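## Task

Using exactly three complete trigger pulls (squeeze fully in, then let go), spray the yellow sign on the cabinet door so that almost all the spray lands on the sign. Aim at the sign's centre from roughly a hand's width away, since spraying from further back makes some miss. Landed spray appears as pale droplets. Any surplus on the sign or door counts against the result, and one full extra pull means failure. Afterwards put the bottle back standing upright in its original spot, so it stays there without the robot holding it, then release it and withdraw the hand.

## Robot and tools

Robot: the upper body of a humanoid on a stand past the table's -x edge (x = 0.18 m). Only the right arm and its five-finger hand move. Knocking or placing anything off the table fails the task; drops, slips, slams, hard hits and very hard pushes also count against the result.

Scene frame: origin in the table-top plane roughly under the pelvis, z = 0 is the table top, +z up, +x across the table away from the robot, so the robot's right is -y. The right shoulder sits about 0.28 m above the pelvis (pelvis 0.01 to 0.14 m above the table), 0.14 m toward -y and 0.06 m toward +x; the hand point cannot get further than 0.59 m from it. The body may be slightly turned or tilted.

Hand point: a spot 0.05 m in front of the palm where index pad and thumb tip meet in a pinch. Its own axes: +z along the straightened fingers (which extend 0.06 to 0.07 m past it), +y out of the palm, +x across the palm toward the little finger. A wrist bracket on the little-finger side can collide with objects. With the thumb swung in front of the palm, the whole hand can wrap objects 0.035 to 0.08 m wide; turn the thumb before arriving.

execute_actions: argument "actions" is a list holding one item or nothing. Empty list: just report the state. {"rows": [...], "steps": n}: up to 15 rows, n at most 15 control steps of 1/30 s (default 15); each row is used for one step, the last repeated if rows run out. {"steps": n} alone: a pause of up to 300 steps counted from the previous result. Optional "pictures" (true/false) chooses whether camera images come back.

A row is 14 numbers, each in [-1, 1], in this order: dx, dy, dz, rx, ry, rz, little, ring, middle, index, thumb_bend, thumb_turn, force_limit, speed. The first six are an offset, not a pose: a target displacement of the hand point expressed in the hand point's own axes, counted from the hand pose printed in the latest result that shows it (or from the current pose if none yet, and for later calls within the same reply). Every row in a call counts from that same base, not from the row before. Scale: 1.0 = 0.6 m for dx, dy, dz and 180 degrees for the rotation vector rx, ry, rz. Sending all zeros pulls the hand back to that base pose; it is not a pause. Per step the command is clipped to 70 mm and 16 degrees from the measured pose.

Finger numbers are absolute targets: +1 open/straight, -1 fully curled. thumb_bend +1 straight, -1 bent; thumb_turn +1 beside the palm, -1 in front of it. A pinch is roughly index -0.22, thumb_bend -0.75, thumb_turn -0.57. force_limit maps -1..+1 to about 0..10 N at the fingertip (0..15 N for the two thumb motors) and only stops closing motion. speed maps -1..+1 to near zero..full (full travel in 0.6 s); close at -0.9 or slower for gentle grips. A motor acts only when its target changes by at least 0.01, then locks; repeating the same numbers keeps the grip. To squeeze harder raise force_limit and send a target further closed than hand_measured. Pulling the spray trigger means closing the index (and perhaps middle) fully, then reopening.

move: argument "target" is one 14-number row as above (same offset rule and base), "speed" optional in m/s, 0.002 to 0.5, default 0.25 (turning up to twice that in rad/s). It drives a straight path lasting 0.5 to 10 s and does not avoid obstacles; faster moves and targets set deeper past a contact press harder. Its result adds a "move:" line: done (settled near target), off_target, moving, held or fault, plus limits such as paced (pose clipped) or held (steps blocked), and the remaining distance.

wait: "seconds" 0 to 10; nothing new is sent. zoom_image: "camera" (cam_high or cam_wrist) and "region" [x0, y0, x1, y1] in pixels, top-left origin, at most 504 by 504. show_instructions: no arguments, shows the reference pages (a trigger spray bottle). finished_scene: "scene" is the number of the scene you are closing; irreversible, and the result reports success and gives the next task.

Results: the state line gives end_effector_position (metres) and end_effector_quat_wxyz in the scene frame; the printed position may drift from the truth at long reach. "Hand target" shows where the controller is driving. HELD flags steps where the row was not sent; "pose unreachable" means the clearance check altered or blocked it. hand_measured, hand_stopped_by (moving, target, force, stalled, fault) and hand_load_n list six values in motor order; loads dropping near 0 reveal a lost grip. Joint torques are noisy drive outputs. A TORQUE FAULT (contact torque over limit: 23 N m for big joints, 4.6 N m for wrist pitch and yaw, held weight included) freezes the arm 10 s. MOTOR HOT warns from 90 °C; at 120 °C the arm drops.

Cameras: cam_high (504x504, fixed overhead view) and cam_wrist (616x616 fisheye on the hand). Watch for pale drops on the sign to count spray, and check the bottle stands upright, released, before ending.

Each tool is called after "Call:" in YAML: its name, and indented under it one key for each argument.

Reference images:

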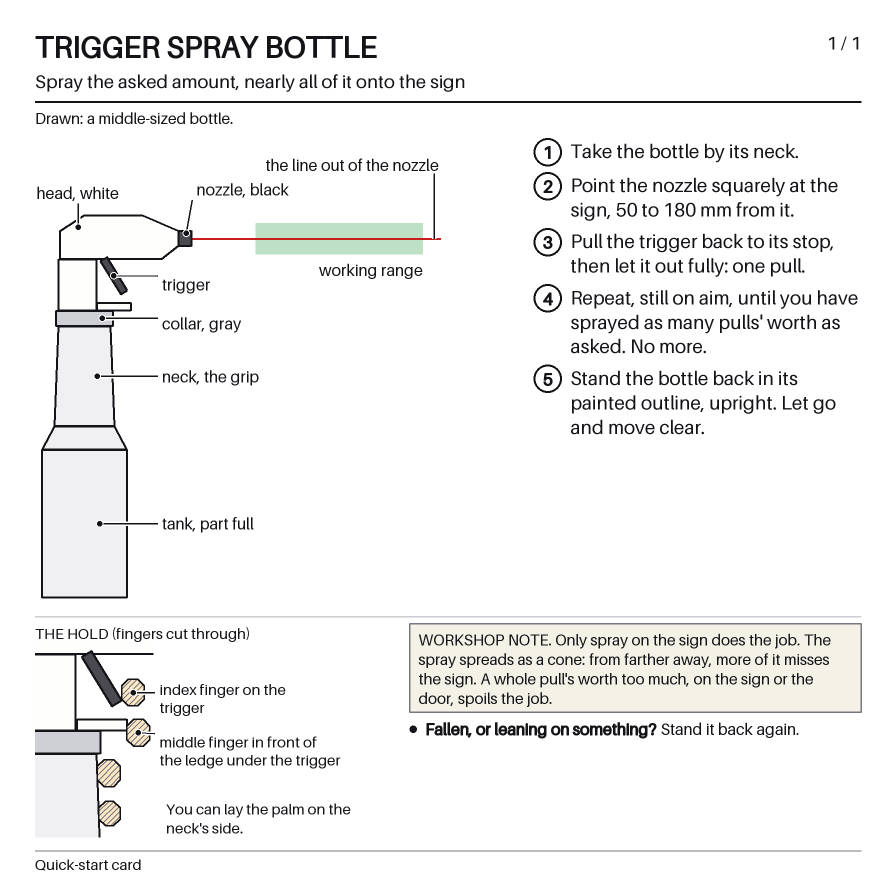

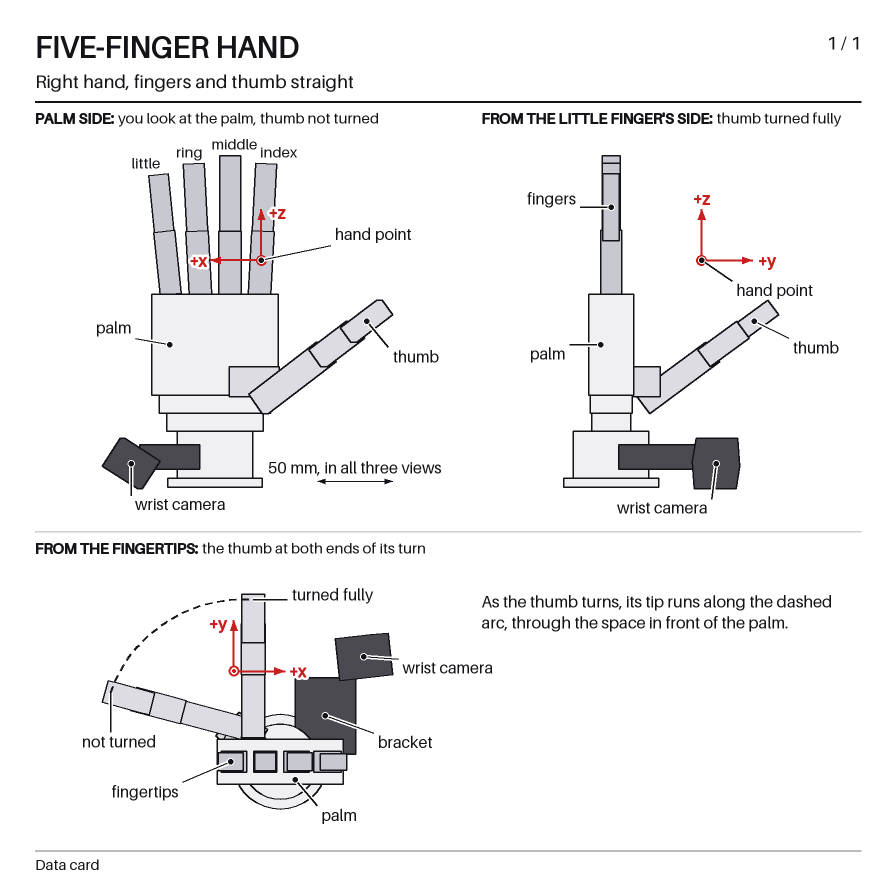

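## Session

Call:
execute_actions:
  actions: []

Scene clock: 0.00 s of 6300.00 s.
end_effector_position=(+0.2207, -0.3894, +0.1548) hand_measured=(+1.000, +1.000, +1.000, +1.000, +1.000, +1.000) hand_load_n=(+0.0, +0.0, +0.0, +0.0, +0.0, +0.0) hand_stopped_by=(target, target, target, target, target, target) hand_force_limit=0.00 hand_speed=-0.80 end_effector_quat_wxyz=(-0.109, +0.835, -0.422, +0.336)
Joint positions: [ 0.394 -1.051 -0.826 -0.079 -0.937 -0.875  0.66 ]
Joint velocities: [-0.006 -0.015  0.011 -0.005  0.     0.     0.   ]
Joint torques (N m, as the arm reports them, + toward a larger angle): no reading
Hand target: +0.221, -0.389, +0.155; -0.109, +0.835, -0.422, +0.336

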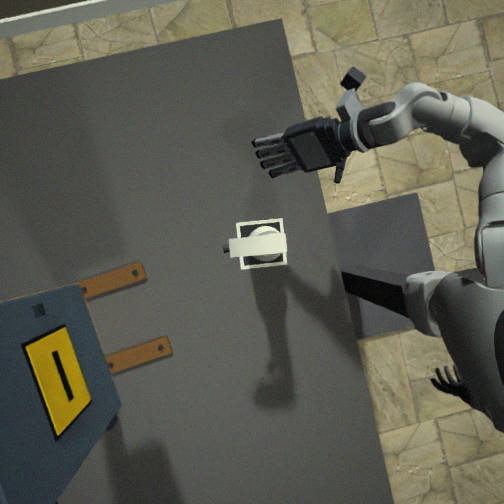

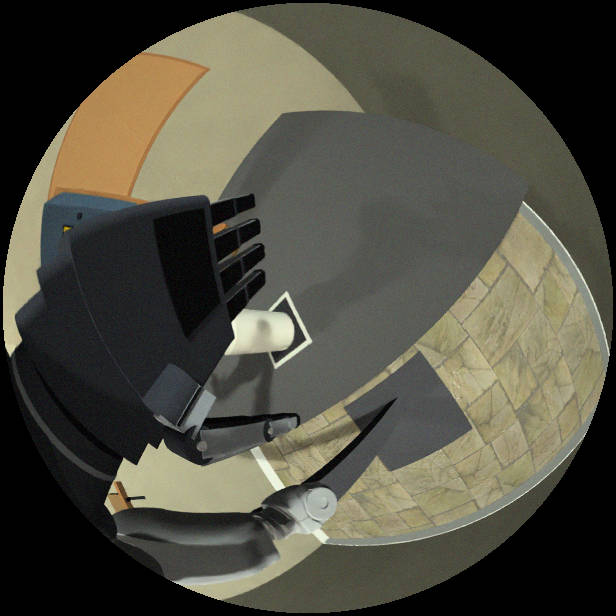

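Call:
zoom_image:
  camera: "cam_high"
  region: [200, 190, 320, 300]

Call:
zoom_image:
  camera: "cam_high"
  region: [0, 260, 200, 460]

Region (200, 190, 320, 300) of cam_high's 504x504 image, scaled by 4.200, with more detail than that image has; it fills the top 462 rows of this view, and the rest is white.

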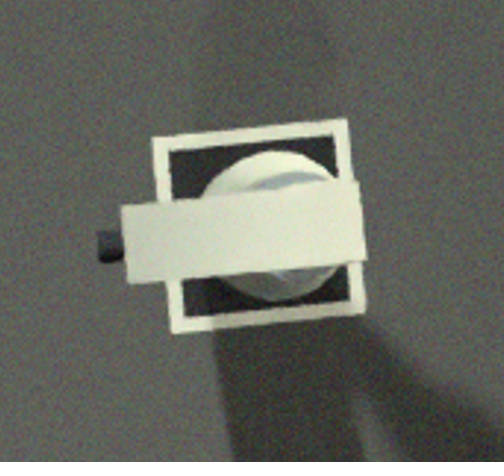

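Region (0, 260, 200, 460) of cam_high's 504x504 image, scaled by 2.520, with more detail than that image has.

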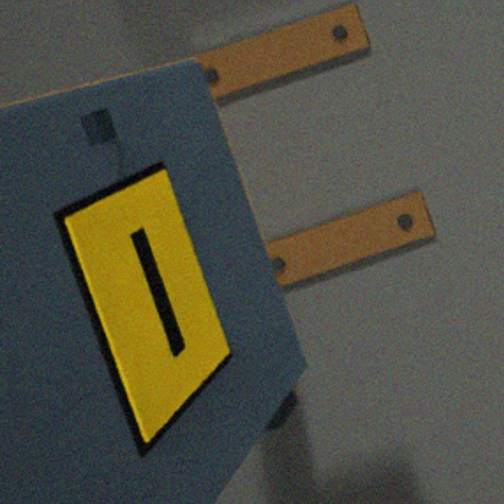

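Call:
move:
  target: [0.0258, -0.252, -0.0233, 0.309, -0.139, 0.692, 1, 1, 1, 1, 1, -1, 0, 1]
  speed: 0.4

Scene clock: 123.43 s of 6300.00 s.
end_effector_position=(+0.3164, -0.3002, +0.2415) hand_measured=(+1.000, +1.000, +1.000, +1.000, +1.000, -1.000) hand_load_n=(+0.0, +0.0, +0.0, +0.0, +0.0, +0.0) hand_stopped_by=(target, target, target, target, target, target) hand_force_limit=0.00 hand_speed=1.00 end_effector_quat_wxyz=(+0.701, +0.037, +0.711, -0.035)
Joint positions: [ 0.227 -0.44  -0.548 -0.003  0.62  -0.161  0.487]
Joint velocities: [-0.005  0.008 -0.009 -0.02   0.003  0.008 -0.003]
Joint torques (N m, as the arm reports them, + toward a larger angle): [ 0.07 -2.2  -2.64 -0.76  0.89 -0.62 -0.15]
Hand target: +0.316, -0.301, +0.242; +0.701, +0.040, +0.711, -0.034
Off the commanded pose: 0.007 m, 2 deg.
After step 90, 117.00 s passed at rest.
move: off_target
camera_calibration (this result's frames):
cam_wrist: T_world_to_cam=[[0.258552, 0.965817, 0.0186341, 0.20264], [-0.49687, 0.116422, 0.85998, -0.0138814], [0.828414, -0.231609, 0.509987, -0.336121], [0, 0, 0, 1]] pos_world=[0.219157, -0.271945, 0.179579]

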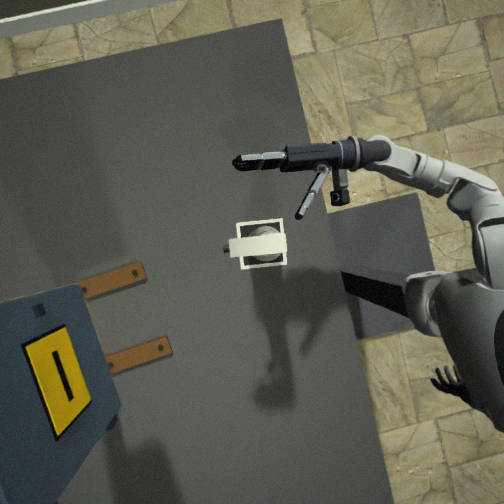

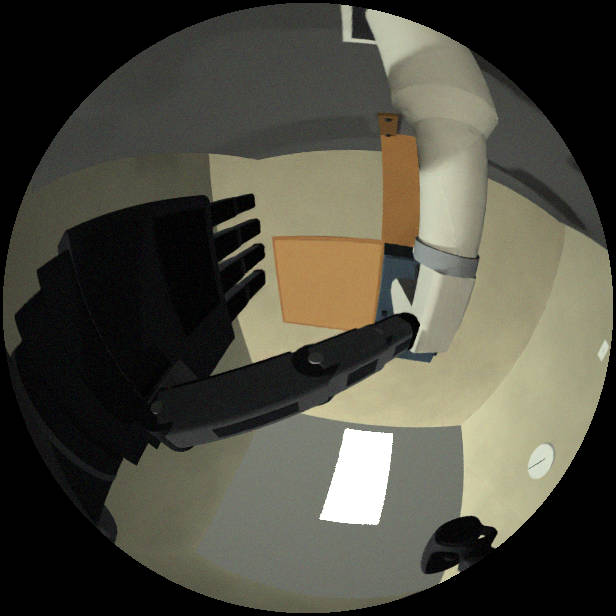

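Call:
move:
  target: [-0.0025, 0.14, 0, 0.007, 0, 0, 1, 1, 1, 1, 1, -1, 0, 1]
  speed: 0.15

Scene clock: 133.43 s of 6300.00 s.
end_effector_position=(+0.3259, -0.2154, +0.2451) hand_measured=(+1.000, +1.000, +1.000, +1.000, +1.000, -1.000) hand_load_n=(+0.0, +0.0, +0.0, +0.0, +0.0, +0.0) hand_stopped_by=(target, target, target, target, target, target) hand_force_limit=0.00 hand_speed=1.00 end_effector_quat_wxyz=(+0.704, +0.044, +0.707, -0.041)
Joint positions: [ 0.312 -0.224 -0.306 -0.389  0.383 -0.08   0.179]
Joint velocities: [ 0.005  0.002 -0.003  0.    -0.006  0.    -0.004]
Joint torques (N m, as the arm reports them, + toward a larger angle): [ 0.06 -1.03 -1.64 -1.    0.48 -0.68 -0.12]
Hand target: +0.326, -0.215, +0.244; +0.703, +0.043, +0.709, -0.042
Off the commanded pose: 0.002 m, 1 deg.
After step 90, 6.03 s passed at rest.
move: done
camera_calibration (this result's frames):
cam_wrist: T_world_to_cam=[[0.27671, 0.960684, 0.0227755, 0.11025], [-0.502629, 0.124493, 0.855492, -0.0173483], [0.819021, -0.24817, 0.517315, -0.328446], [0, 0, 0, 1]] pos_world=[0.229777, -0.185267, 0.182241]

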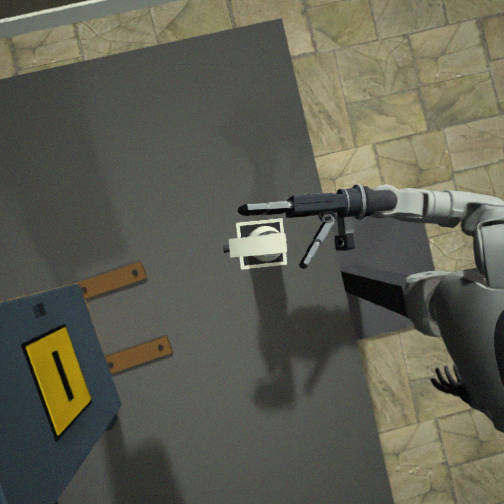

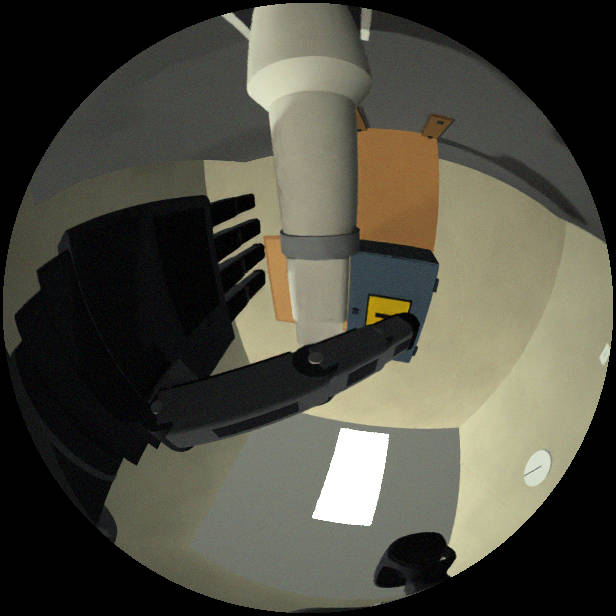

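Call:
zoom_image:
  camera: "cam_high"
  region: [210, 170, 370, 290]

Region (210, 170, 370, 290) of cam_high's 504x504 image, scaled by 3.150, with more detail than that image has; it fills the top 378 rows of this view, and the rest is white.

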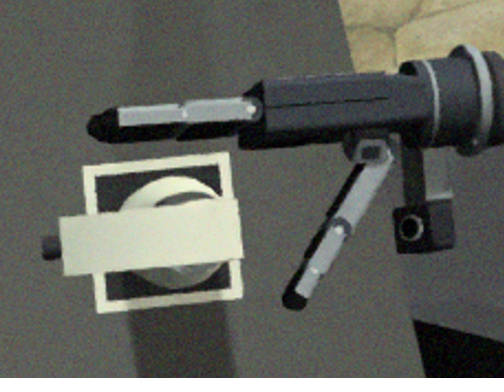

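Call:
move:
  target: [0.003, 0.033, 0.1, 0, 0, 0, 1, 1, 1, 1, 1, -1, 0, 1]
  speed: 0.06

Scene clock: 167.10 s of 6300.00 s.
end_effector_position=(+0.3871, -0.2059, +0.2471) hand_measured=(+1.000, +1.000, +1.000, +1.000, +1.000, -1.000) hand_load_n=(+0.0, +0.0, +0.0, +0.0, +0.0, +0.0) hand_stopped_by=(target, target, target, target, target, target) hand_force_limit=0.00 hand_speed=1.00 end_effector_quat_wxyz=(+0.707, +0.042, +0.705, -0.045)
Joint positions: [ 0.02  -0.254 -0.251 -0.261  0.304  0.046  0.079]
Joint velocities: [0.005 0.005 0.015 0.011 0.    0.    0.   ]
Joint torques (N m, as the arm reports them, + toward a larger angle): [-1.97 -1.28 -1.49 -0.82  0.53 -0.69 -0.13]
Hand target: +0.388, -0.207, +0.245; +0.705, +0.041, +0.706, -0.048
Off the commanded pose: 0.005 m, 1 deg.
After step 90, 29.30 s passed at rest.
move: off_target
camera_calibration (this result's frames):
cam_wrist: T_world_to_cam=[[0.279783, 0.959926, 0.016226, 0.084405], [-0.508451, 0.133816, 0.85063, 0.0158202], [0.81437, -0.246242, 0.525515, -0.377136], [0, 0, 0, 1]] pos_world=[0.291557, -0.176006, 0.183364]

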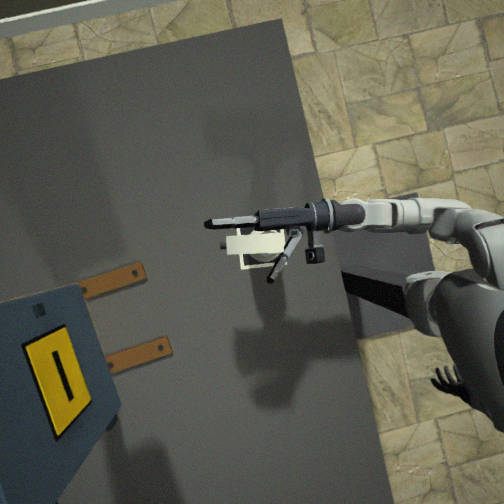

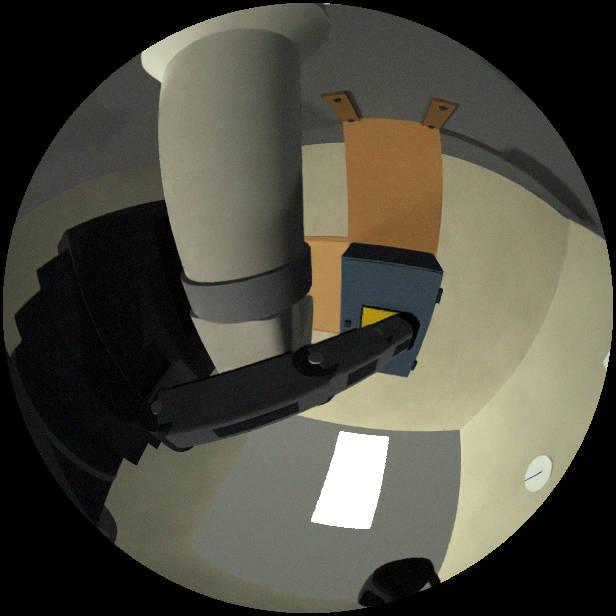

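Call:
zoom_image:
  camera: "cam_high"
  region: [190, 180, 350, 300]

Region (190, 180, 350, 300) of cam_high's 504x504 image, scaled by 3.150, with more detail than that image has; it fills the top 378 rows of this view, and the rest is white.

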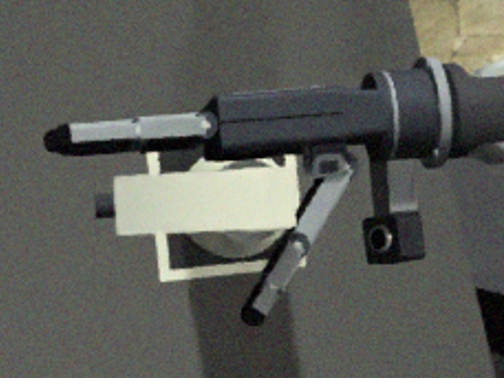

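Call:
execute_actions:
  actions:
    - {"rows": [[0, 0, -0.006, 0, 0, 0, -1, -1, -1, 1, -1, -1, 0.5, -0.6]], "steps": 15}
  pictures: false

Call:
wait:
  seconds: 2.5

Scene clock: 181.10 s of 6300.00 s.
end_effector_position=(+0.3839, -0.2059, +0.2464) hand_measured=(+0.736, +0.736, +0.736, +1.000, +0.834, -1.000) hand_load_n=(+0.0, +0.0, +0.0, +0.0, +0.0, +0.0) hand_stopped_by=(moving, moving, moving, target, moving, target) hand_force_limit=0.50 hand_speed=-0.60 end_effector_quat_wxyz=(+0.706, +0.042, +0.705, -0.046)
Joint positions: [ 0.037 -0.252 -0.251 -0.273  0.304  0.044  0.08 ]
Joint velocities: [ 0.015  0.005 -0.009 -0.003 -0.003  0.     0.   ]
Joint torques (N m, as the arm reports them, + toward a larger angle): [-1.63 -1.08 -1.34 -1.11  0.68 -0.83  0.03]
Hand target: +0.384, -0.205, +0.247; +0.707, +0.043, +0.705, -0.044
Off the commanded pose: 0.001 m, 0 deg.
Steps of this call (steps 1 to 90: nothing new was sent; then 10.50 s passed at rest; steps 91 to 105: all 15 steps of this action). Readings (end_effector_position | what the end effector reports):
91: (+0.3871, -0.2059, +0.2471) | hand_measured=(+1.000, +1.000, +1.000, +1.000, +1.000, -1.000) hand_load_n=(+0.0, +0.0, +0.0, +0.0, +0.0, +0.0) hand_stopped_by=(moving, moving, moving, target, moving, target) hand_force_limit=0.50 hand_speed=-0.60
92: (+0.3870, -0.2059, +0.2472) | hand_measured=(+1.000, +1.000, +1.000, +1.000, +1.000, -1.000) hand_load_n=(+0.0, +0.0, +0.0, +0.0, +0.0, +0.0) hand_stopped_by=(moving, moving, moving, target, moving, target) hand_force_limit=0.50 hand_speed=-0.60
94: (+0.3849, -0.2057, +0.2473) | hand_measured=(+0.980, +0.980, +0.980, +1.000, +0.988, -1.000) hand_load_n=(+0.0, +0.0, +0.0, +0.0, +0.0, +0.0) hand_stopped_by=(moving, moving, moving, target, moving, target) hand_force_limit=0.50 hand_speed=-0.60
98: (+0.3839, -0.2060, +0.2463) | hand_measured=(+0.892, +0.892, +0.892, +1.000, +0.932, -1.000) hand_load_n=(+0.0, +0.0, +0.0, +0.0, +0.0, +0.0) hand_stopped_by=(moving, moving, moving, target, moving, target) hand_force_limit=0.50 hand_speed=-0.60
105: the state above

Scene clock: 183.60 s of 6300.00 s.
end_effector_position=(+0.3838, -0.2058, +0.2476) hand_measured=(-0.640, -0.240, -0.616, +1.000, -0.002, -1.000) hand_load_n=(+8.5, +6.5, +7.5, +0.0, +11.5, +8.0) hand_stopped_by=(force, force, force, target, force, target) hand_force_limit=0.50 hand_speed=-0.60 end_effector_quat_wxyz=(+0.708, +0.042, +0.704, -0.046)
Joint positions: [ 0.037 -0.252 -0.252 -0.274  0.304  0.04   0.08 ]
Joint velocities: [ 0.     0.005  0.015  0.002 -0.008  0.     0.   ]
Joint torques (N m, as the arm reports them, + toward a larger angle): [-1.61 -1.05 -1.44 -1.07  0.78 -0.71  0.01]
Hand target: +0.384, -0.205, +0.247; +0.707, +0.043, +0.705, -0.044
Off the commanded pose: 0.001 m, 0 deg.
Steps of this call (steps 1 to 75: nothing new was sent). Readings (end_effector_position | what the end effector reports):
1: (+0.3839, -0.2059, +0.2465) | hand_measured=(+0.714, +0.714, +0.714, +1.000, +0.820, -1.000) hand_load_n=(+0.0, +0.0, +0.0, +0.0, +0.0, +0.0) hand_stopped_by=(moving, moving, moving, target, moving, target) hand_force_limit=0.50 hand_speed=-0.60
2: (+0.3839, -0.2059, +0.2465) | hand_measured=(+0.692, +0.692, +0.692, +1.000, +0.806, -1.000) hand_load_n=(+0.0, +0.0, +0.0, +0.0, +0.0, +0.0) hand_stopped_by=(moving, moving, moving, target, moving, target) hand_force_limit=0.50 hand_speed=-0.60
4: (+0.3839, -0.2058, +0.2465) | hand_measured=(+0.646, +0.646, +0.646, +1.000, +0.776, -1.000) hand_load_n=(+0.0, +0.0, +0.0, +0.0, +0.0, +0.0) hand_stopped_by=(moving, moving, moving, target, moving, target) hand_force_limit=0.50 hand_speed=-0.60
8: (+0.3839, -0.2058, +0.2467) | hand_measured=(+0.558, +0.558, +0.558, +1.000, +0.720, -1.000) hand_load_n=(+0.0, +0.0, +0.0, +0.0, +0.0, +0.0) hand_stopped_by=(moving, moving, moving, target, moving, target) hand_force_limit=0.50 hand_speed=-0.60
75: the state above
camera_calibration (this result's frames):
cam_wrist: T_world_to_cam=[[0.280436, 0.959768, 0.0141589, 0.085493], [-0.509904, 0.13646, 0.849339, 0.0151332], [0.813236, -0.245405, 0.527658, -0.374564], [0, 0, 0, 1]] pos_world=[0.28835, -0.176038, 0.183578]

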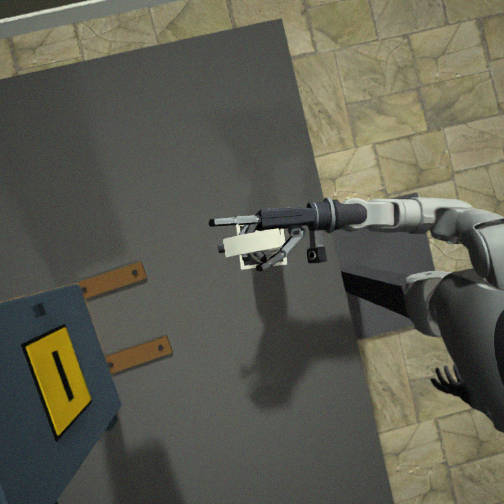

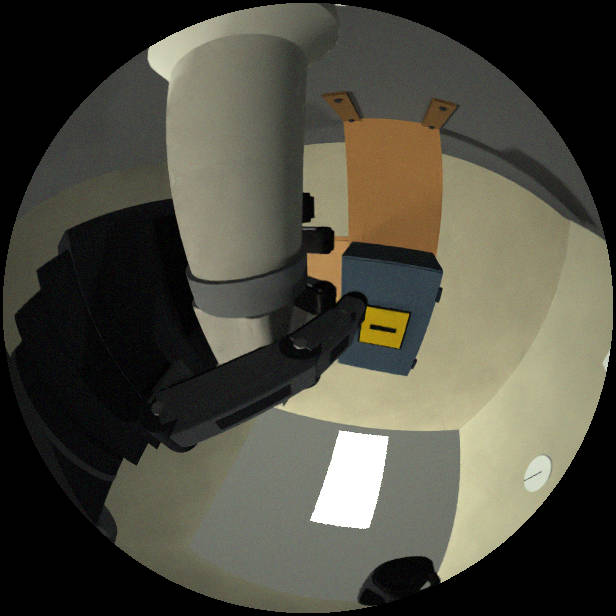

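Call:
zoom_image:
  camera: "cam_wrist"
  region: [250, 60, 500, 400]

Call:
zoom_image:
  camera: "cam_high"
  region: [0, 150, 340, 450]

Region (250, 60, 500, 400) of cam_wrist's 616x616 image, scaled by 1.482, with more detail than that image has; it fills the left 371 columns of this view, and the rest is white.

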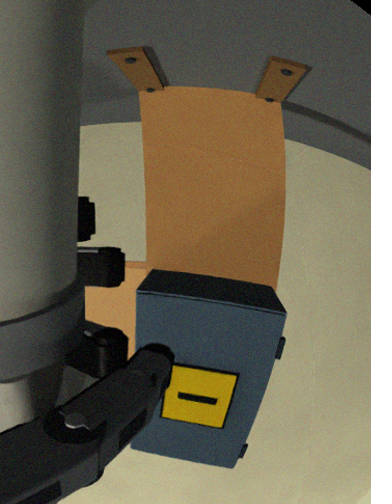

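Region (0, 150, 340, 450) of cam_high's 504x504 image, scaled by 1.482, with more detail than that image has; it fills the top 445 rows of this view, and the rest is white.

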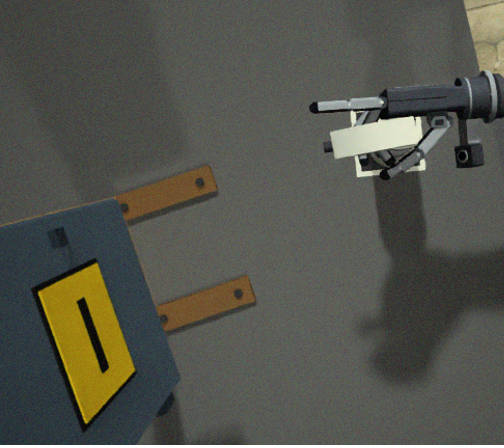

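Call:
move:
  target: [-0.2948, 0.1808, 0.222, -0.047, 0, 0, -1, -1, -1, 1, -1, -1, 0.5, -0.6]
  speed: 0.15

Scene clock: 221.90 s of 6300.00 s.
end_effector_position=(+0.5253, -0.1331, +0.4313) hand_measured=(-0.640, -0.240, -0.616, +1.000, -0.002, -1.000) hand_load_n=(+7.5, +5.5, +7.5, +0.0, +11.0, +7.5) hand_stopped_by=(force, force, force, target, force, target) hand_force_limit=0.50 hand_speed=-0.60 end_effector_quat_wxyz=(+0.712, -0.003, +0.702, -0.017)
Joint positions: [-1.045 -0.458 -0.15  -0.116  0.429  0.915 -0.174]
Joint velocities: [ 0.003 -0.008  0.012  0.008  0.     0.     0.   ]
Joint torques (N m, as the arm reports them, + toward a larger angle): [-7.75 -1.68 -1.71 -0.7   0.42 -1.1  -0.02]
Hand target: +0.526, -0.134, +0.430; +0.712, -0.004, +0.702, -0.020
Off the commanded pose: 0.021 m, 3 deg.
After step 90, 33.10 s passed at rest.
move: off_target
camera_calibration (this result's frames):
cam_wrist: T_world_to_cam=[[0.179549, 0.983724, -0.00703282, 0.0387297], [-0.528959, 0.102568, 0.842426, -0.0701777], [0.829436, -0.147537, 0.538766, -0.56903], [0, 0, 0, 1]] pos_world=[0.427899, -0.114854, 0.365966]

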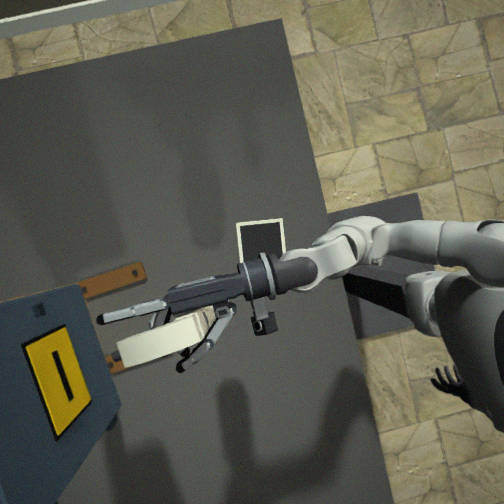

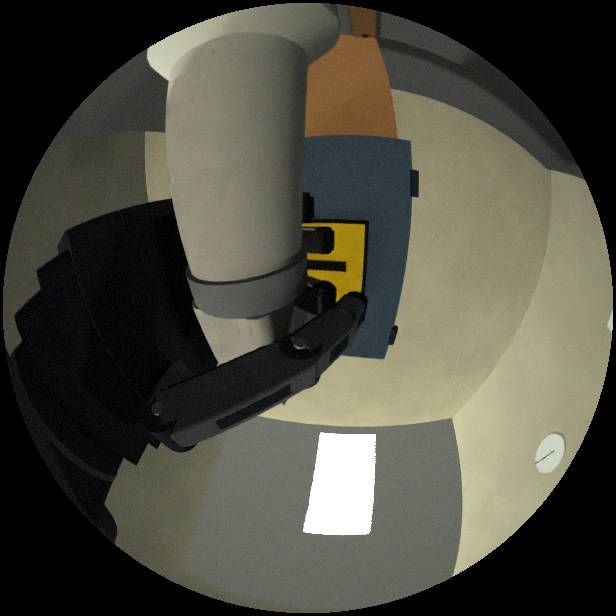

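Call:
zoom_image:
  camera: "cam_high"
  region: [0, 260, 260, 460]

Region (0, 260, 260, 460) of cam_high's 504x504 image, scaled by 1.938, with more detail than that image has; it fills the top 388 rows of this view, and the rest is white.

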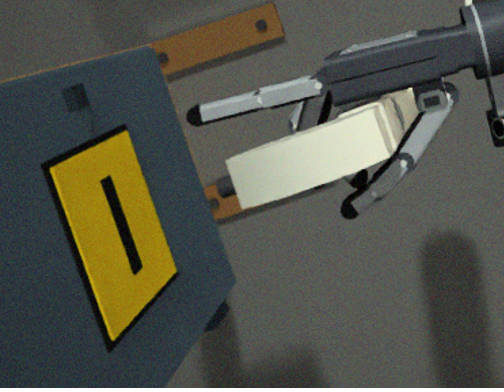

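Call:
execute_actions:
  actions:
    - {"rows": [[0, 0, 0, 0, 0, 0, -1, -1, 0.3, 1, -1, -1, 0.5, 0.2]], "steps": 15}
  pictures: false

Call:
wait:
  seconds: 0.5

Scene clock: 241.53 s of 6300.00 s.
end_effector_position=(+0.5253, -0.1332, +0.4313) hand_measured=(-0.640, -0.240, +0.176, +1.000, -0.002, -1.000) hand_load_n=(+4.5, +6.0, +0.0, +0.0, +6.0, +7.0) hand_stopped_by=(force, force, moving, target, force, target) hand_force_limit=0.50 hand_speed=0.20 end_effector_quat_wxyz=(+0.712, -0.003, +0.702, -0.018)
Joint positions: [-1.045 -0.458 -0.15  -0.116  0.429  0.915 -0.174]
Joint velocities: [ 0.005 -0.009  0.    -0.002  0.009  0.     0.   ]
Joint torques (N m, as the arm reports them, + toward a larger angle): [-7.66 -1.59 -1.8  -0.84  0.63 -1.09 -0.01]
Hand target: +0.525, -0.133, +0.431; +0.712, -0.003, +0.702, -0.017
Off the commanded pose: 0.000 m, 0 deg.
Steps of this call (steps 1 to 90: nothing new was sent; then 16.13 s passed at rest; steps 91 to 105: all 15 steps of this action). Readings (end_effector_position | what the end effector reports):
91: (+0.5253, -0.1332, +0.4313) | hand_measured=(-0.640, -0.240, -0.616, +1.000, -0.002, -1.000) hand_load_n=(+7.5, +5.5, +7.5, +0.0, +11.0, +7.5) hand_stopped_by=(force, force, moving, target, force, target) hand_force_limit=0.50 hand_speed=0.20
92: (+0.5253, -0.1332, +0.4313) | hand_measured=(-0.640, -0.240, -0.616, +1.000, -0.002, -1.000) hand_load_n=(+7.5, +5.5, +7.5, +0.0, +11.0, +7.5) hand_stopped_by=(force, force, moving, target, force, target) hand_force_limit=0.50 hand_speed=0.20
94: (+0.5253, -0.1332, +0.4313) | hand_measured=(-0.640, -0.240, -0.558, +1.000, -0.002, -1.000) hand_load_n=(+7.0, +6.0, -1.5, +0.0, +10.0, +8.0) hand_stopped_by=(force, force, moving, target, force, target) hand_force_limit=0.50 hand_speed=0.20
98: (+0.5253, -0.1332, +0.4313) | hand_measured=(-0.640, -0.240, -0.290, +1.000, -0.002, -1.000) hand_load_n=(+4.5, +6.0, +0.5, +0.0, +6.0, +7.0) hand_stopped_by=(force, force, moving, target, force, target) hand_force_limit=0.50 hand_speed=0.20
105: the state above

Scene clock: 242.03 s of 6300.00 s.
end_effector_position=(+0.5253, -0.1332, +0.4313) hand_measured=(-0.640, -0.240, +0.300, +1.000, -0.002, -1.000) hand_load_n=(+4.5, +6.0, +0.0, +0.0, +6.0, +7.0) hand_stopped_by=(force, force, target, target, force, target) hand_force_limit=0.50 hand_speed=0.20 end_effector_quat_wxyz=(+0.712, -0.003, +0.702, -0.018)
Joint positions: [-1.045 -0.458 -0.15  -0.116  0.429  0.915 -0.174]
Joint velocities: [0.005 0.    0.006 0.006 0.    0.    0.   ]
Joint torques (N m, as the arm reports them, + toward a larger angle): [-7.8  -1.61 -1.9  -0.96  0.55 -1.1   0.  ]
Hand target: +0.525, -0.133, +0.431; +0.712, -0.003, +0.702, -0.017
Off the commanded pose: 0.000 m, 0 deg.
Steps of this call (steps 1 to 15: nothing new was sent). Readings (end_effector_position | what the end effector reports):
1: (+0.5253, -0.1332, +0.4313) | hand_measured=(-0.640, -0.240, +0.240, +1.000, -0.002, -1.000) hand_load_n=(+4.5, +6.0, +0.0, +0.0, +6.0, +7.0) hand_stopped_by=(force, force, moving, target, force, target) hand_force_limit=0.50 hand_speed=0.20
2: (+0.5253, -0.1332, +0.4313) | hand_measured=(-0.640, -0.240, +0.294, +1.000, -0.002, -1.000) hand_load_n=(+4.5, +6.0, +0.0, +0.0, +6.0, +7.0) hand_stopped_by=(force, force, moving, target, force, target) hand_force_limit=0.50 hand_speed=0.20
4: (+0.5253, -0.1332, +0.4313) | hand_measured=(-0.640, -0.240, +0.300, +1.000, -0.002, -1.000) hand_load_n=(+4.5, +6.0, +0.0, +0.0, +6.0, +7.0) hand_stopped_by=(force, force, moving, target, force, target) hand_force_limit=0.50 hand_speed=0.20
8: (+0.5253, -0.1332, +0.4313) | hand_measured=(-0.640, -0.240, +0.300, +1.000, -0.002, -1.000) hand_load_n=(+4.5, +6.0, +0.0, +0.0, +6.0, +7.0) hand_stopped_by=(force, force, target, target, force, target) hand_force_limit=0.50 hand_speed=0.20
15: the state above
camera_calibration (this result's frames):
cam_wrist: T_world_to_cam=[[0.179647, 0.983705, -0.00713501, 0.0387617], [-0.528975, 0.102713, 0.842399, -0.0701455], [0.829405, -0.14756, 0.538808, -0.569048], [0, 0, 0, 1]] pos_world=[0.427903, -0.114894, 0.365974]

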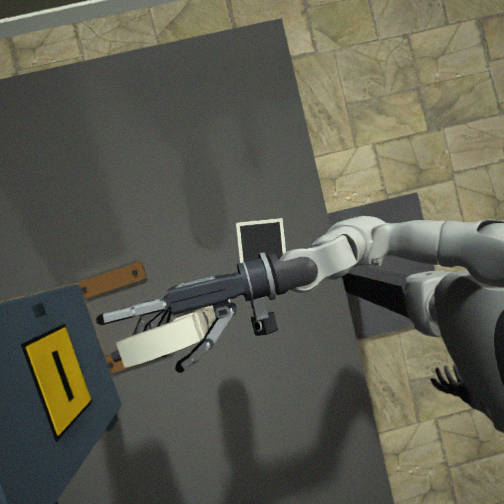

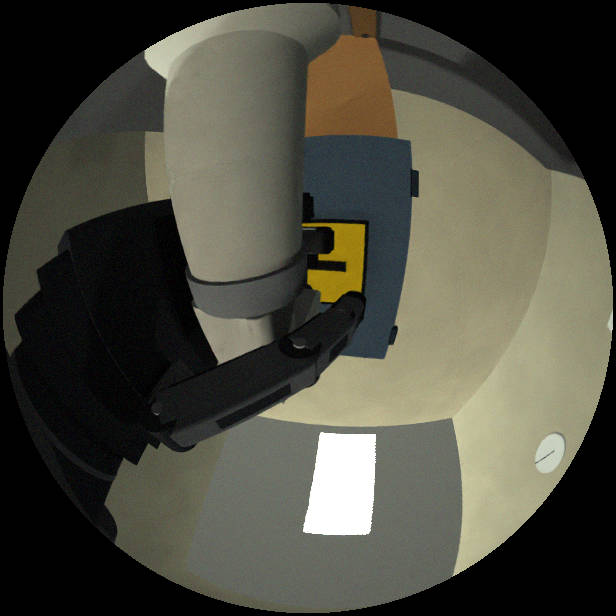

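Call:
execute_actions:
  actions:
    - {"rows": [[0, 0, 0, 0, 0, 0, -1, -1, -1, 1, -1, -1, 0.5, -0.4]], "steps": 15}
  pictures: false

Call:
wait:
  seconds: 1.0

Scene clock: 246.63 s of 6300.00 s.
end_effector_position=(+0.5253, -0.1332, +0.4313) hand_measured=(-0.640, -0.240, -0.096, +1.000, -0.002, -1.000) hand_load_n=(+4.5, +6.0, +0.0, +0.0, +6.0, +7.0) hand_stopped_by=(force, force, moving, target, force, target) hand_force_limit=0.50 hand_speed=-0.40 end_effector_quat_wxyz=(+0.712, -0.003, +0.702, -0.018)
Joint positions: [-1.045 -0.458 -0.15  -0.116  0.429  0.915 -0.174]
Joint velocities: [0.    0.003 0.005 0.003 0.003 0.    0.   ]
Joint torques (N m, as the arm reports them, + toward a larger angle): [-7.76 -1.58 -1.86 -0.81  0.57 -1.09  0.  ]
Hand target: +0.525, -0.133, +0.431; +0.712, -0.003, +0.702, -0.018
Off the commanded pose: 0.000 m, 0 deg.
Steps of this call (steps 1 to 90: nothing new was sent; then 1.10 s passed at rest; steps 91 to 105: all 15 steps of this action). Readings (end_effector_position | what the end effector reports):
91: (+0.5253, -0.1332, +0.4313) | hand_measured=(-0.640, -0.240, +0.300, +1.000, -0.002, -1.000) hand_load_n=(+4.5, +6.0, +0.0, +0.0, +6.0, +7.0) hand_stopped_by=(force, force, moving, target, force, target) hand_force_limit=0.50 hand_speed=-0.40
92: (+0.5253, -0.1332, +0.4313) | hand_measured=(-0.640, -0.240, +0.300, +1.000, -0.002, -1.000) hand_load_n=(+4.5, +6.0, +0.0, +0.0, +6.0, +7.0) hand_stopped_by=(force, force, moving, target, force, target) hand_force_limit=0.50 hand_speed=-0.40
94: (+0.5253, -0.1332, +0.4313) | hand_measured=(-0.640, -0.240, +0.270, +1.000, -0.002, -1.000) hand_load_n=(+4.5, +6.0, +0.0, +0.0, +6.0, +7.0) hand_stopped_by=(force, force, moving, target, force, target) hand_force_limit=0.50 hand_speed=-0.40
98: (+0.5253, -0.1332, +0.4313) | hand_measured=(-0.640, -0.240, +0.136, +1.000, -0.002, -1.000) hand_load_n=(+4.5, +6.0, +0.0, +0.0, +6.0, +7.0) hand_stopped_by=(force, force, moving, target, force, target) hand_force_limit=0.50 hand_speed=-0.40
105: the state above

Scene clock: 247.63 s of 6300.00 s.
end_effector_position=(+0.5253, -0.1332, +0.4313) hand_measured=(-0.640, -0.240, -0.594, +1.000, -0.002, -1.000) hand_load_n=(+4.5, +5.0, +7.0, +0.0, +10.5, +6.0) hand_stopped_by=(force, force, force, target, force, target) hand_force_limit=0.50 hand_speed=-0.40 end_effector_quat_wxyz=(+0.712, -0.003, +0.702, -0.018)
Joint positions: [-1.045 -0.458 -0.15  -0.116  0.429  0.915 -0.174]
Joint velocities: [-0.002 -0.009  0.012  0.009 -0.005  0.     0.   ]
Joint torques (N m, as the arm reports them, + toward a larger angle): [-7.76 -1.67 -1.79 -0.83  0.62 -1.1  -0.01]
Hand target: +0.525, -0.133, +0.431; +0.712, -0.003, +0.702, -0.018
Off the commanded pose: 0.000 m, 0 deg.
Steps of this call (steps 1 to 30: nothing new was sent). Readings (end_effector_position | what the end effector reports):
1: (+0.5253, -0.1332, +0.4313) | hand_measured=(-0.640, -0.240, -0.130, +1.000, -0.002, -1.000) hand_load_n=(+4.5, +6.0, +0.0, +0.0, +6.0, +7.0) hand_stopped_by=(force, force, moving, target, force, target) hand_force_limit=0.50 hand_speed=-0.40
2: (+0.5253, -0.1332, +0.4313) | hand_measured=(-0.640, -0.240, -0.164, +1.000, -0.002, -1.000) hand_load_n=(+4.5, +6.0, +0.0, +0.0, +6.0, +7.0) hand_stopped_by=(force, force, moving, target, force, target) hand_force_limit=0.50 hand_speed=-0.40
4: (+0.5253, -0.1332, +0.4313) | hand_measured=(-0.640, -0.240, -0.230, +1.000, -0.002, -1.000) hand_load_n=(+4.5, +6.0, +0.0, +0.0, +6.0, +7.0) hand_stopped_by=(force, force, moving, target, force, target) hand_force_limit=0.50 hand_speed=-0.40
8: (+0.5253, -0.1332, +0.4313) | hand_measured=(-0.640, -0.240, -0.364, +1.000, -0.002, -1.000) hand_load_n=(+4.5, +6.0, +1.0, +0.0, +6.0, +7.0) hand_stopped_by=(force, force, moving, target, force, target) hand_force_limit=0.50 hand_speed=-0.40
30: the state above
camera_calibration (this result's frames):
cam_wrist: T_world_to_cam=[[0.179647, 0.983705, -0.00713267, 0.038761], [-0.528981, 0.102712, 0.842395, -0.0701426], [0.829401, -0.14756, 0.538813, -0.569049], [0, 0, 0, 1]] pos_world=[0.427903, -0.114894, 0.365976]

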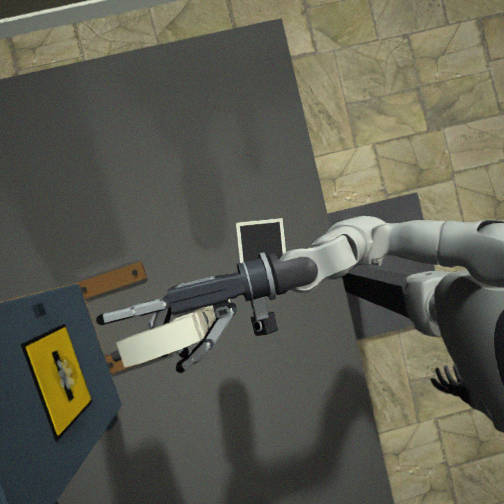

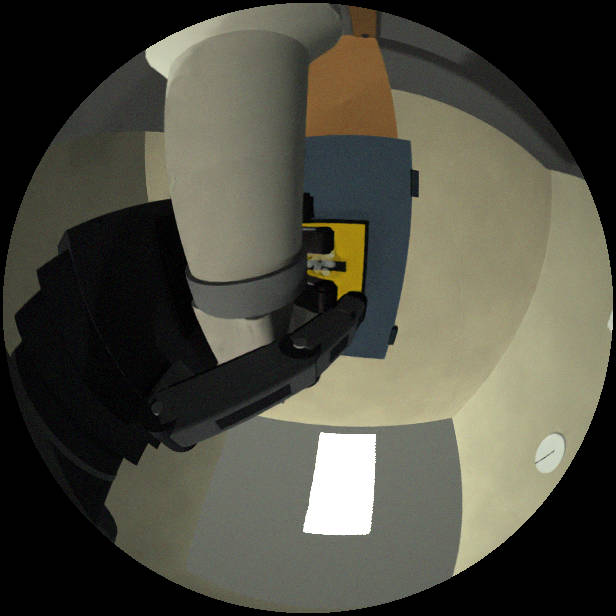

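Call:
execute_actions:
  actions:
    - {"rows": [[0, 0, 0, 0, 0, 0, -1, -1, -0.98, 1, -1, -1, 0.95, -0.7]], "steps": 15}
  pictures: false

Scene clock: 253.80 s of 6300.00 s.
end_effector_position=(+0.5253, -0.1332, +0.4313) hand_measured=(-0.640, -0.240, -0.622, +1.000, -0.002, -1.000) hand_load_n=(+4.5, +3.5, +9.0, +0.0, +11.0, +5.5) hand_stopped_by=(force, force, force, target, force, target) hand_force_limit=0.95 hand_speed=-0.70 end_effector_quat_wxyz=(+0.712, -0.003, +0.702, -0.018)
Joint positions: [-1.045 -0.458 -0.15  -0.116  0.429  0.915 -0.174]
Joint velocities: [-0.002 -0.005  0.     0.     0.003  0.     0.   ]
Joint torques (N m, as the arm reports them, + toward a larger angle): [-7.86 -1.69 -1.78 -0.77  0.58 -1.11  0.  ]
Hand target: +0.525, -0.133, +0.431; +0.712, -0.003, +0.702, -0.018
Off the commanded pose: 0.000 m, 0 deg.
Steps of this call (steps 1 to 90: nothing new was sent; then 2.67 s passed at rest; steps 91 to 105: all 15 steps of this action). Readings (end_effector_position | what the end effector reports):
91: (+0.5253, -0.1332, +0.4313) | hand_measured=(-0.640, -0.240, -0.594, +1.000, -0.002, -1.000) hand_load_n=(+4.5, +5.0, +7.0, +0.0, +10.5, +6.0) hand_stopped_by=(force, force, moving, target, force, target) hand_force_limit=0.95 hand_speed=-0.70
92: (+0.5253, -0.1332, +0.4313) | hand_measured=(-0.640, -0.240, -0.594, +1.000, -0.002, -1.000) hand_load_n=(+4.5, +5.0, +7.0, +0.0, +10.5, +6.0) hand_stopped_by=(force, force, moving, target, force, target) hand_force_limit=0.95 hand_speed=-0.70
94: (+0.5253, -0.1332, +0.4313) | hand_measured=(-0.640, -0.240, -0.606, +1.000, -0.002, -1.000) hand_load_n=(+4.5, +4.5, +9.0, +0.0, +10.5, +5.5) hand_stopped_by=(force, force, moving, target, force, target) hand_force_limit=0.95 hand_speed=-0.70
98: (+0.5253, -0.1332, +0.4313) | hand_measured=(-0.640, -0.240, -0.622, +1.000, -0.002, -1.000) hand_load_n=(+4.5, +3.5, +9.0, +0.0, +11.0, +5.5) hand_stopped_by=(force, force, force, target, force, target) hand_force_limit=0.95 hand_speed=-0.70
105: the state above

Call:
execute_actions:
  actions:
    - {"rows": [[0, 0, 0, 0, 0, 0, -1, -1, 0.3, 1, -1, -1, 0.95, 0.2]], "steps": 15}
  pictures: false

Call:
execute_actions:
  actions:
    - {"steps": 18}
  pictures: false

Call:
execute_actions:
  actions:
    - {"rows": [[0, 0, 0, 0, 0, 0, -1, -1, -1, 1, -1, -1, 0.95, -0.4]], "steps": 15}
  pictures: false

Call:
execute_actions:
  actions:
    - {"steps": 36}
  pictures: false

Scene clock: 261.07 s of 6300.00 s.
end_effector_position=(+0.5253, -0.1332, +0.4313) hand_measured=(-0.640, -0.240, +0.170, +1.000, -0.002, -1.000) hand_load_n=(+3.5, +4.5, +0.0, +0.0, +5.0, +5.5) hand_stopped_by=(force, force, moving, target, force, target) hand_force_limit=0.95 hand_speed=0.20 end_effector_quat_wxyz=(+0.712, -0.003, +0.702, -0.018)
Joint positions: [-1.045 -0.458 -0.15  -0.116  0.429  0.915 -0.174]
Joint velocities: [ 0.009  0.003 -0.011 -0.003 -0.003  0.     0.   ]
Joint torques (N m, as the arm reports them, + toward a larger angle): [-7.79 -1.63 -1.87 -0.82  0.51 -1.09 -0.02]
Hand target: +0.525, -0.133, +0.431; +0.712, -0.003, +0.702, -0.018
Off the commanded pose: 0.000 m, 0 deg.
Steps of this call (steps 1 to 90: nothing new was sent; then 3.77 s passed at rest; steps 91 to 105: all 15 steps of this action). Readings (end_effector_position | what the end effector reports):
91: (+0.5253, -0.1332, +0.4313) | hand_measured=(-0.640, -0.240, -0.622, +1.000, -0.002, -1.000) hand_load_n=(+4.5, +3.5, +9.0, +0.0, +11.0, +5.5) hand_stopped_by=(force, force, moving, target, force, target) hand_force_limit=0.95 hand_speed=0.20
92: (+0.5253, -0.1332, +0.4313) | hand_measured=(-0.640, -0.240, -0.622, +1.000, -0.002, -1.000) hand_load_n=(+4.5, +3.5, +9.0, +0.0, +11.0, +5.5) hand_stopped_by=(force, force, moving, target, force, target) hand_force_limit=0.95 hand_speed=0.20
94: (+0.5253, -0.1332, +0.4313) | hand_measured=(-0.640, -0.240, -0.564, +1.000, -0.002, -1.000) hand_load_n=(+4.5, +4.0, -3.0, +0.0, +9.5, +6.0) hand_stopped_by=(force, force, moving, target, force, target) hand_force_limit=0.95 hand_speed=0.20
98: (+0.5253, -0.1332, +0.4313) | hand_measured=(-0.640, -0.240, -0.296, +1.000, -0.002, -1.000) hand_load_n=(+3.0, +4.5, +0.5, +0.0, +5.0, +5.5) hand_stopped_by=(force, force, moving, target, force, target) hand_force_limit=0.95 hand_speed=0.20
105: the state above

Scene clock: 261.67 s of 6300.00 s.
end_effector_position=(+0.5253, -0.1332, +0.4313) hand_measured=(-0.640, -0.240, +0.300, +1.000, -0.002, -1.000) hand_load_n=(+3.5, +4.5, +0.0, +0.0, +5.0, +5.5) hand_stopped_by=(force, force, target, target, force, target) hand_force_limit=0.95 hand_speed=0.20 end_effector_quat_wxyz=(+0.712, -0.003, +0.702, -0.018)
Joint positions: [-1.045 -0.458 -0.15  -0.116  0.429  0.915 -0.174]
Joint velocities: [ 0.    -0.002  0.     0.002  0.002  0.     0.   ]
Joint torques (N m, as the arm reports them, + toward a larger angle): [-7.66 -1.6  -1.87 -0.8   0.54 -1.1   0.01]
Hand target: +0.525, -0.133, +0.431; +0.712, -0.003, +0.702, -0.018
Off the commanded pose: 0.000 m, 0 deg.
Steps of this call (steps 1 to 18: nothing new was sent). Readings (end_effector_position | what the end effector reports):
1: (+0.5253, -0.1332, +0.4313) | hand_measured=(-0.640, -0.240, +0.238, +1.000, -0.002, -1.000) hand_load_n=(+3.5, +4.5, +0.0, +0.0, +5.0, +5.5) hand_stopped_by=(force, force, moving, target, force, target) hand_force_limit=0.95 hand_speed=0.20
2: (+0.5253, -0.1332, +0.4313) | hand_measured=(-0.640, -0.240, +0.294, +1.000, -0.002, -1.000) hand_load_n=(+3.5, +4.5, +0.0, +0.0, +5.0, +5.5) hand_stopped_by=(force, force, moving, target, force, target) hand_force_limit=0.95 hand_speed=0.20
4: (+0.5253, -0.1332, +0.4313) | hand_measured=(-0.640, -0.240, +0.300, +1.000, -0.002, -1.000) hand_load_n=(+3.5, +4.5, +0.0, +0.0, +5.0, +5.5) hand_stopped_by=(force, force, moving, target, force, target) hand_force_limit=0.95 hand_speed=0.20
8: (+0.5253, -0.1332, +0.4313) | hand_measured=(-0.640, -0.240, +0.300, +1.000, -0.002, -1.000) hand_load_n=(+3.5, +4.5, +0.0, +0.0, +5.0, +5.5) hand_stopped_by=(force, force, target, target, force, target) hand_force_limit=0.95 hand_speed=0.20
18: the state above

Scene clock: 262.17 s of 6300.00 s.
end_effector_position=(+0.5253, -0.1332, +0.4313) hand_measured=(-0.640, -0.240, -0.096, +1.000, -0.002, -1.000) hand_load_n=(+3.5, +4.5, +0.0, +0.0, +5.0, +5.5) hand_stopped_by=(force, force, moving, target, force, target) hand_force_limit=0.95 hand_speed=-0.40 end_effector_quat_wxyz=(+0.712, -0.003, +0.702, -0.018)
Joint positions: [-1.045 -0.458 -0.15  -0.116  0.429  0.915 -0.174]
Joint velocities: [-0.003 -0.005  0.006  0.018 -0.005  0.     0.   ]
Joint torques (N m, as the arm reports them, + toward a larger angle): [-7.78 -1.75 -1.84 -0.8   0.56 -1.08 -0.01]
Hand target: +0.525, -0.133, +0.431; +0.712, -0.003, +0.702, -0.018
Off the commanded pose: 0.000 m, 0 deg.
Steps of this call (steps 1 to 15: all 15 steps of this action). Readings (end_effector_position | what the end effector reports):
1: (+0.5253, -0.1332, +0.4313) | hand_measured=(-0.640, -0.240, +0.300, +1.000, -0.002, -1.000) hand_load_n=(+3.5, +4.5, +0.0, +0.0, +5.0, +5.5) hand_stopped_by=(force, force, moving, target, force, target) hand_force_limit=0.95 hand_speed=-0.40
2: (+0.5253, -0.1332, +0.4313) | hand_measured=(-0.640, -0.240, +0.300, +1.000, -0.002, -1.000) hand_load_n=(+3.5, +4.5, +0.0, +0.0, +5.0, +5.5) hand_stopped_by=(force, force, moving, target, force, target) hand_force_limit=0.95 hand_speed=-0.40
4: (+0.5253, -0.1332, +0.4313) | hand_measured=(-0.640, -0.240, +0.270, +1.000, -0.002, -1.000) hand_load_n=(+3.5, +4.5, +0.0, +0.0, +5.0, +5.5) hand_stopped_by=(force, force, moving, target, force, target) hand_force_limit=0.95 hand_speed=-0.40
8: (+0.5253, -0.1332, +0.4313) | hand_measured=(-0.640, -0.240, +0.136, +1.000, -0.002, -1.000) hand_load_n=(+3.5, +4.5, +0.0, +0.0, +5.0, +5.5) hand_stopped_by=(force, force, moving, target, force, target) hand_force_limit=0.95 hand_speed=-0.40
15: the state above

Scene clock: 263.37 s of 6300.00 s.
end_effector_position=(+0.5253, -0.1332, +0.4313) hand_measured=(-0.640, -0.240, -0.624, +1.000, -0.002, -1.000) hand_load_n=(+4.0, +2.0, +9.0, +0.0, +11.0, +4.0) hand_stopped_by=(force, force, force, target, force, target) hand_force_limit=0.95 hand_speed=-0.40 end_effector_quat_wxyz=(+0.712, -0.003, +0.702, -0.018)
Joint positions: [-1.045 -0.458 -0.15  -0.116  0.429  0.915 -0.174]
Joint velocities: [ 0.008  0.014 -0.002  0.003 -0.003  0.     0.   ]
Joint torques (N m, as the arm reports them, + toward a larger angle): [-7.81 -1.56 -1.78 -0.81  0.54 -1.1  -0.02]
Hand target: +0.525, -0.133, +0.431; +0.712, -0.003, +0.702, -0.018
Off the commanded pose: 0.000 m, 0 deg.
Steps of this call (steps 1 to 36: nothing new was sent). Readings (end_effector_position | what the end effector reports):
1: (+0.5253, -0.1332, +0.4313) | hand_measured=(-0.640, -0.240, -0.130, +1.000, -0.002, -1.000) hand_load_n=(+3.5, +4.5, +0.0, +0.0, +5.0, +5.5) hand_stopped_by=(force, force, moving, target, force, target) hand_force_limit=0.95 hand_speed=-0.40
2: (+0.5253, -0.1332, +0.4313) | hand_measured=(-0.640, -0.240, -0.164, +1.000, -0.002, -1.000) hand_load_n=(+3.5, +4.5, +0.0, +0.0, +5.0, +5.5) hand_stopped_by=(force, force, moving, target, force, target) hand_force_limit=0.95 hand_speed=-0.40
4: (+0.5253, -0.1332, +0.4313) | hand_measured=(-0.640, -0.240, -0.230, +1.000, -0.002, -1.000) hand_load_n=(+3.5, +4.5, +0.0, +0.0, +5.0, +5.5) hand_stopped_by=(force, force, moving, target, force, target) hand_force_limit=0.95 hand_speed=-0.40
8: (+0.5253, -0.1332, +0.4313) | hand_measured=(-0.640, -0.240, -0.364, +1.000, -0.002, -1.000) hand_load_n=(+3.5, +4.0, +1.0, +0.0, +5.0, +5.5) hand_stopped_by=(force, force, moving, target, force, target) hand_force_limit=0.95 hand_speed=-0.40
36: the state above


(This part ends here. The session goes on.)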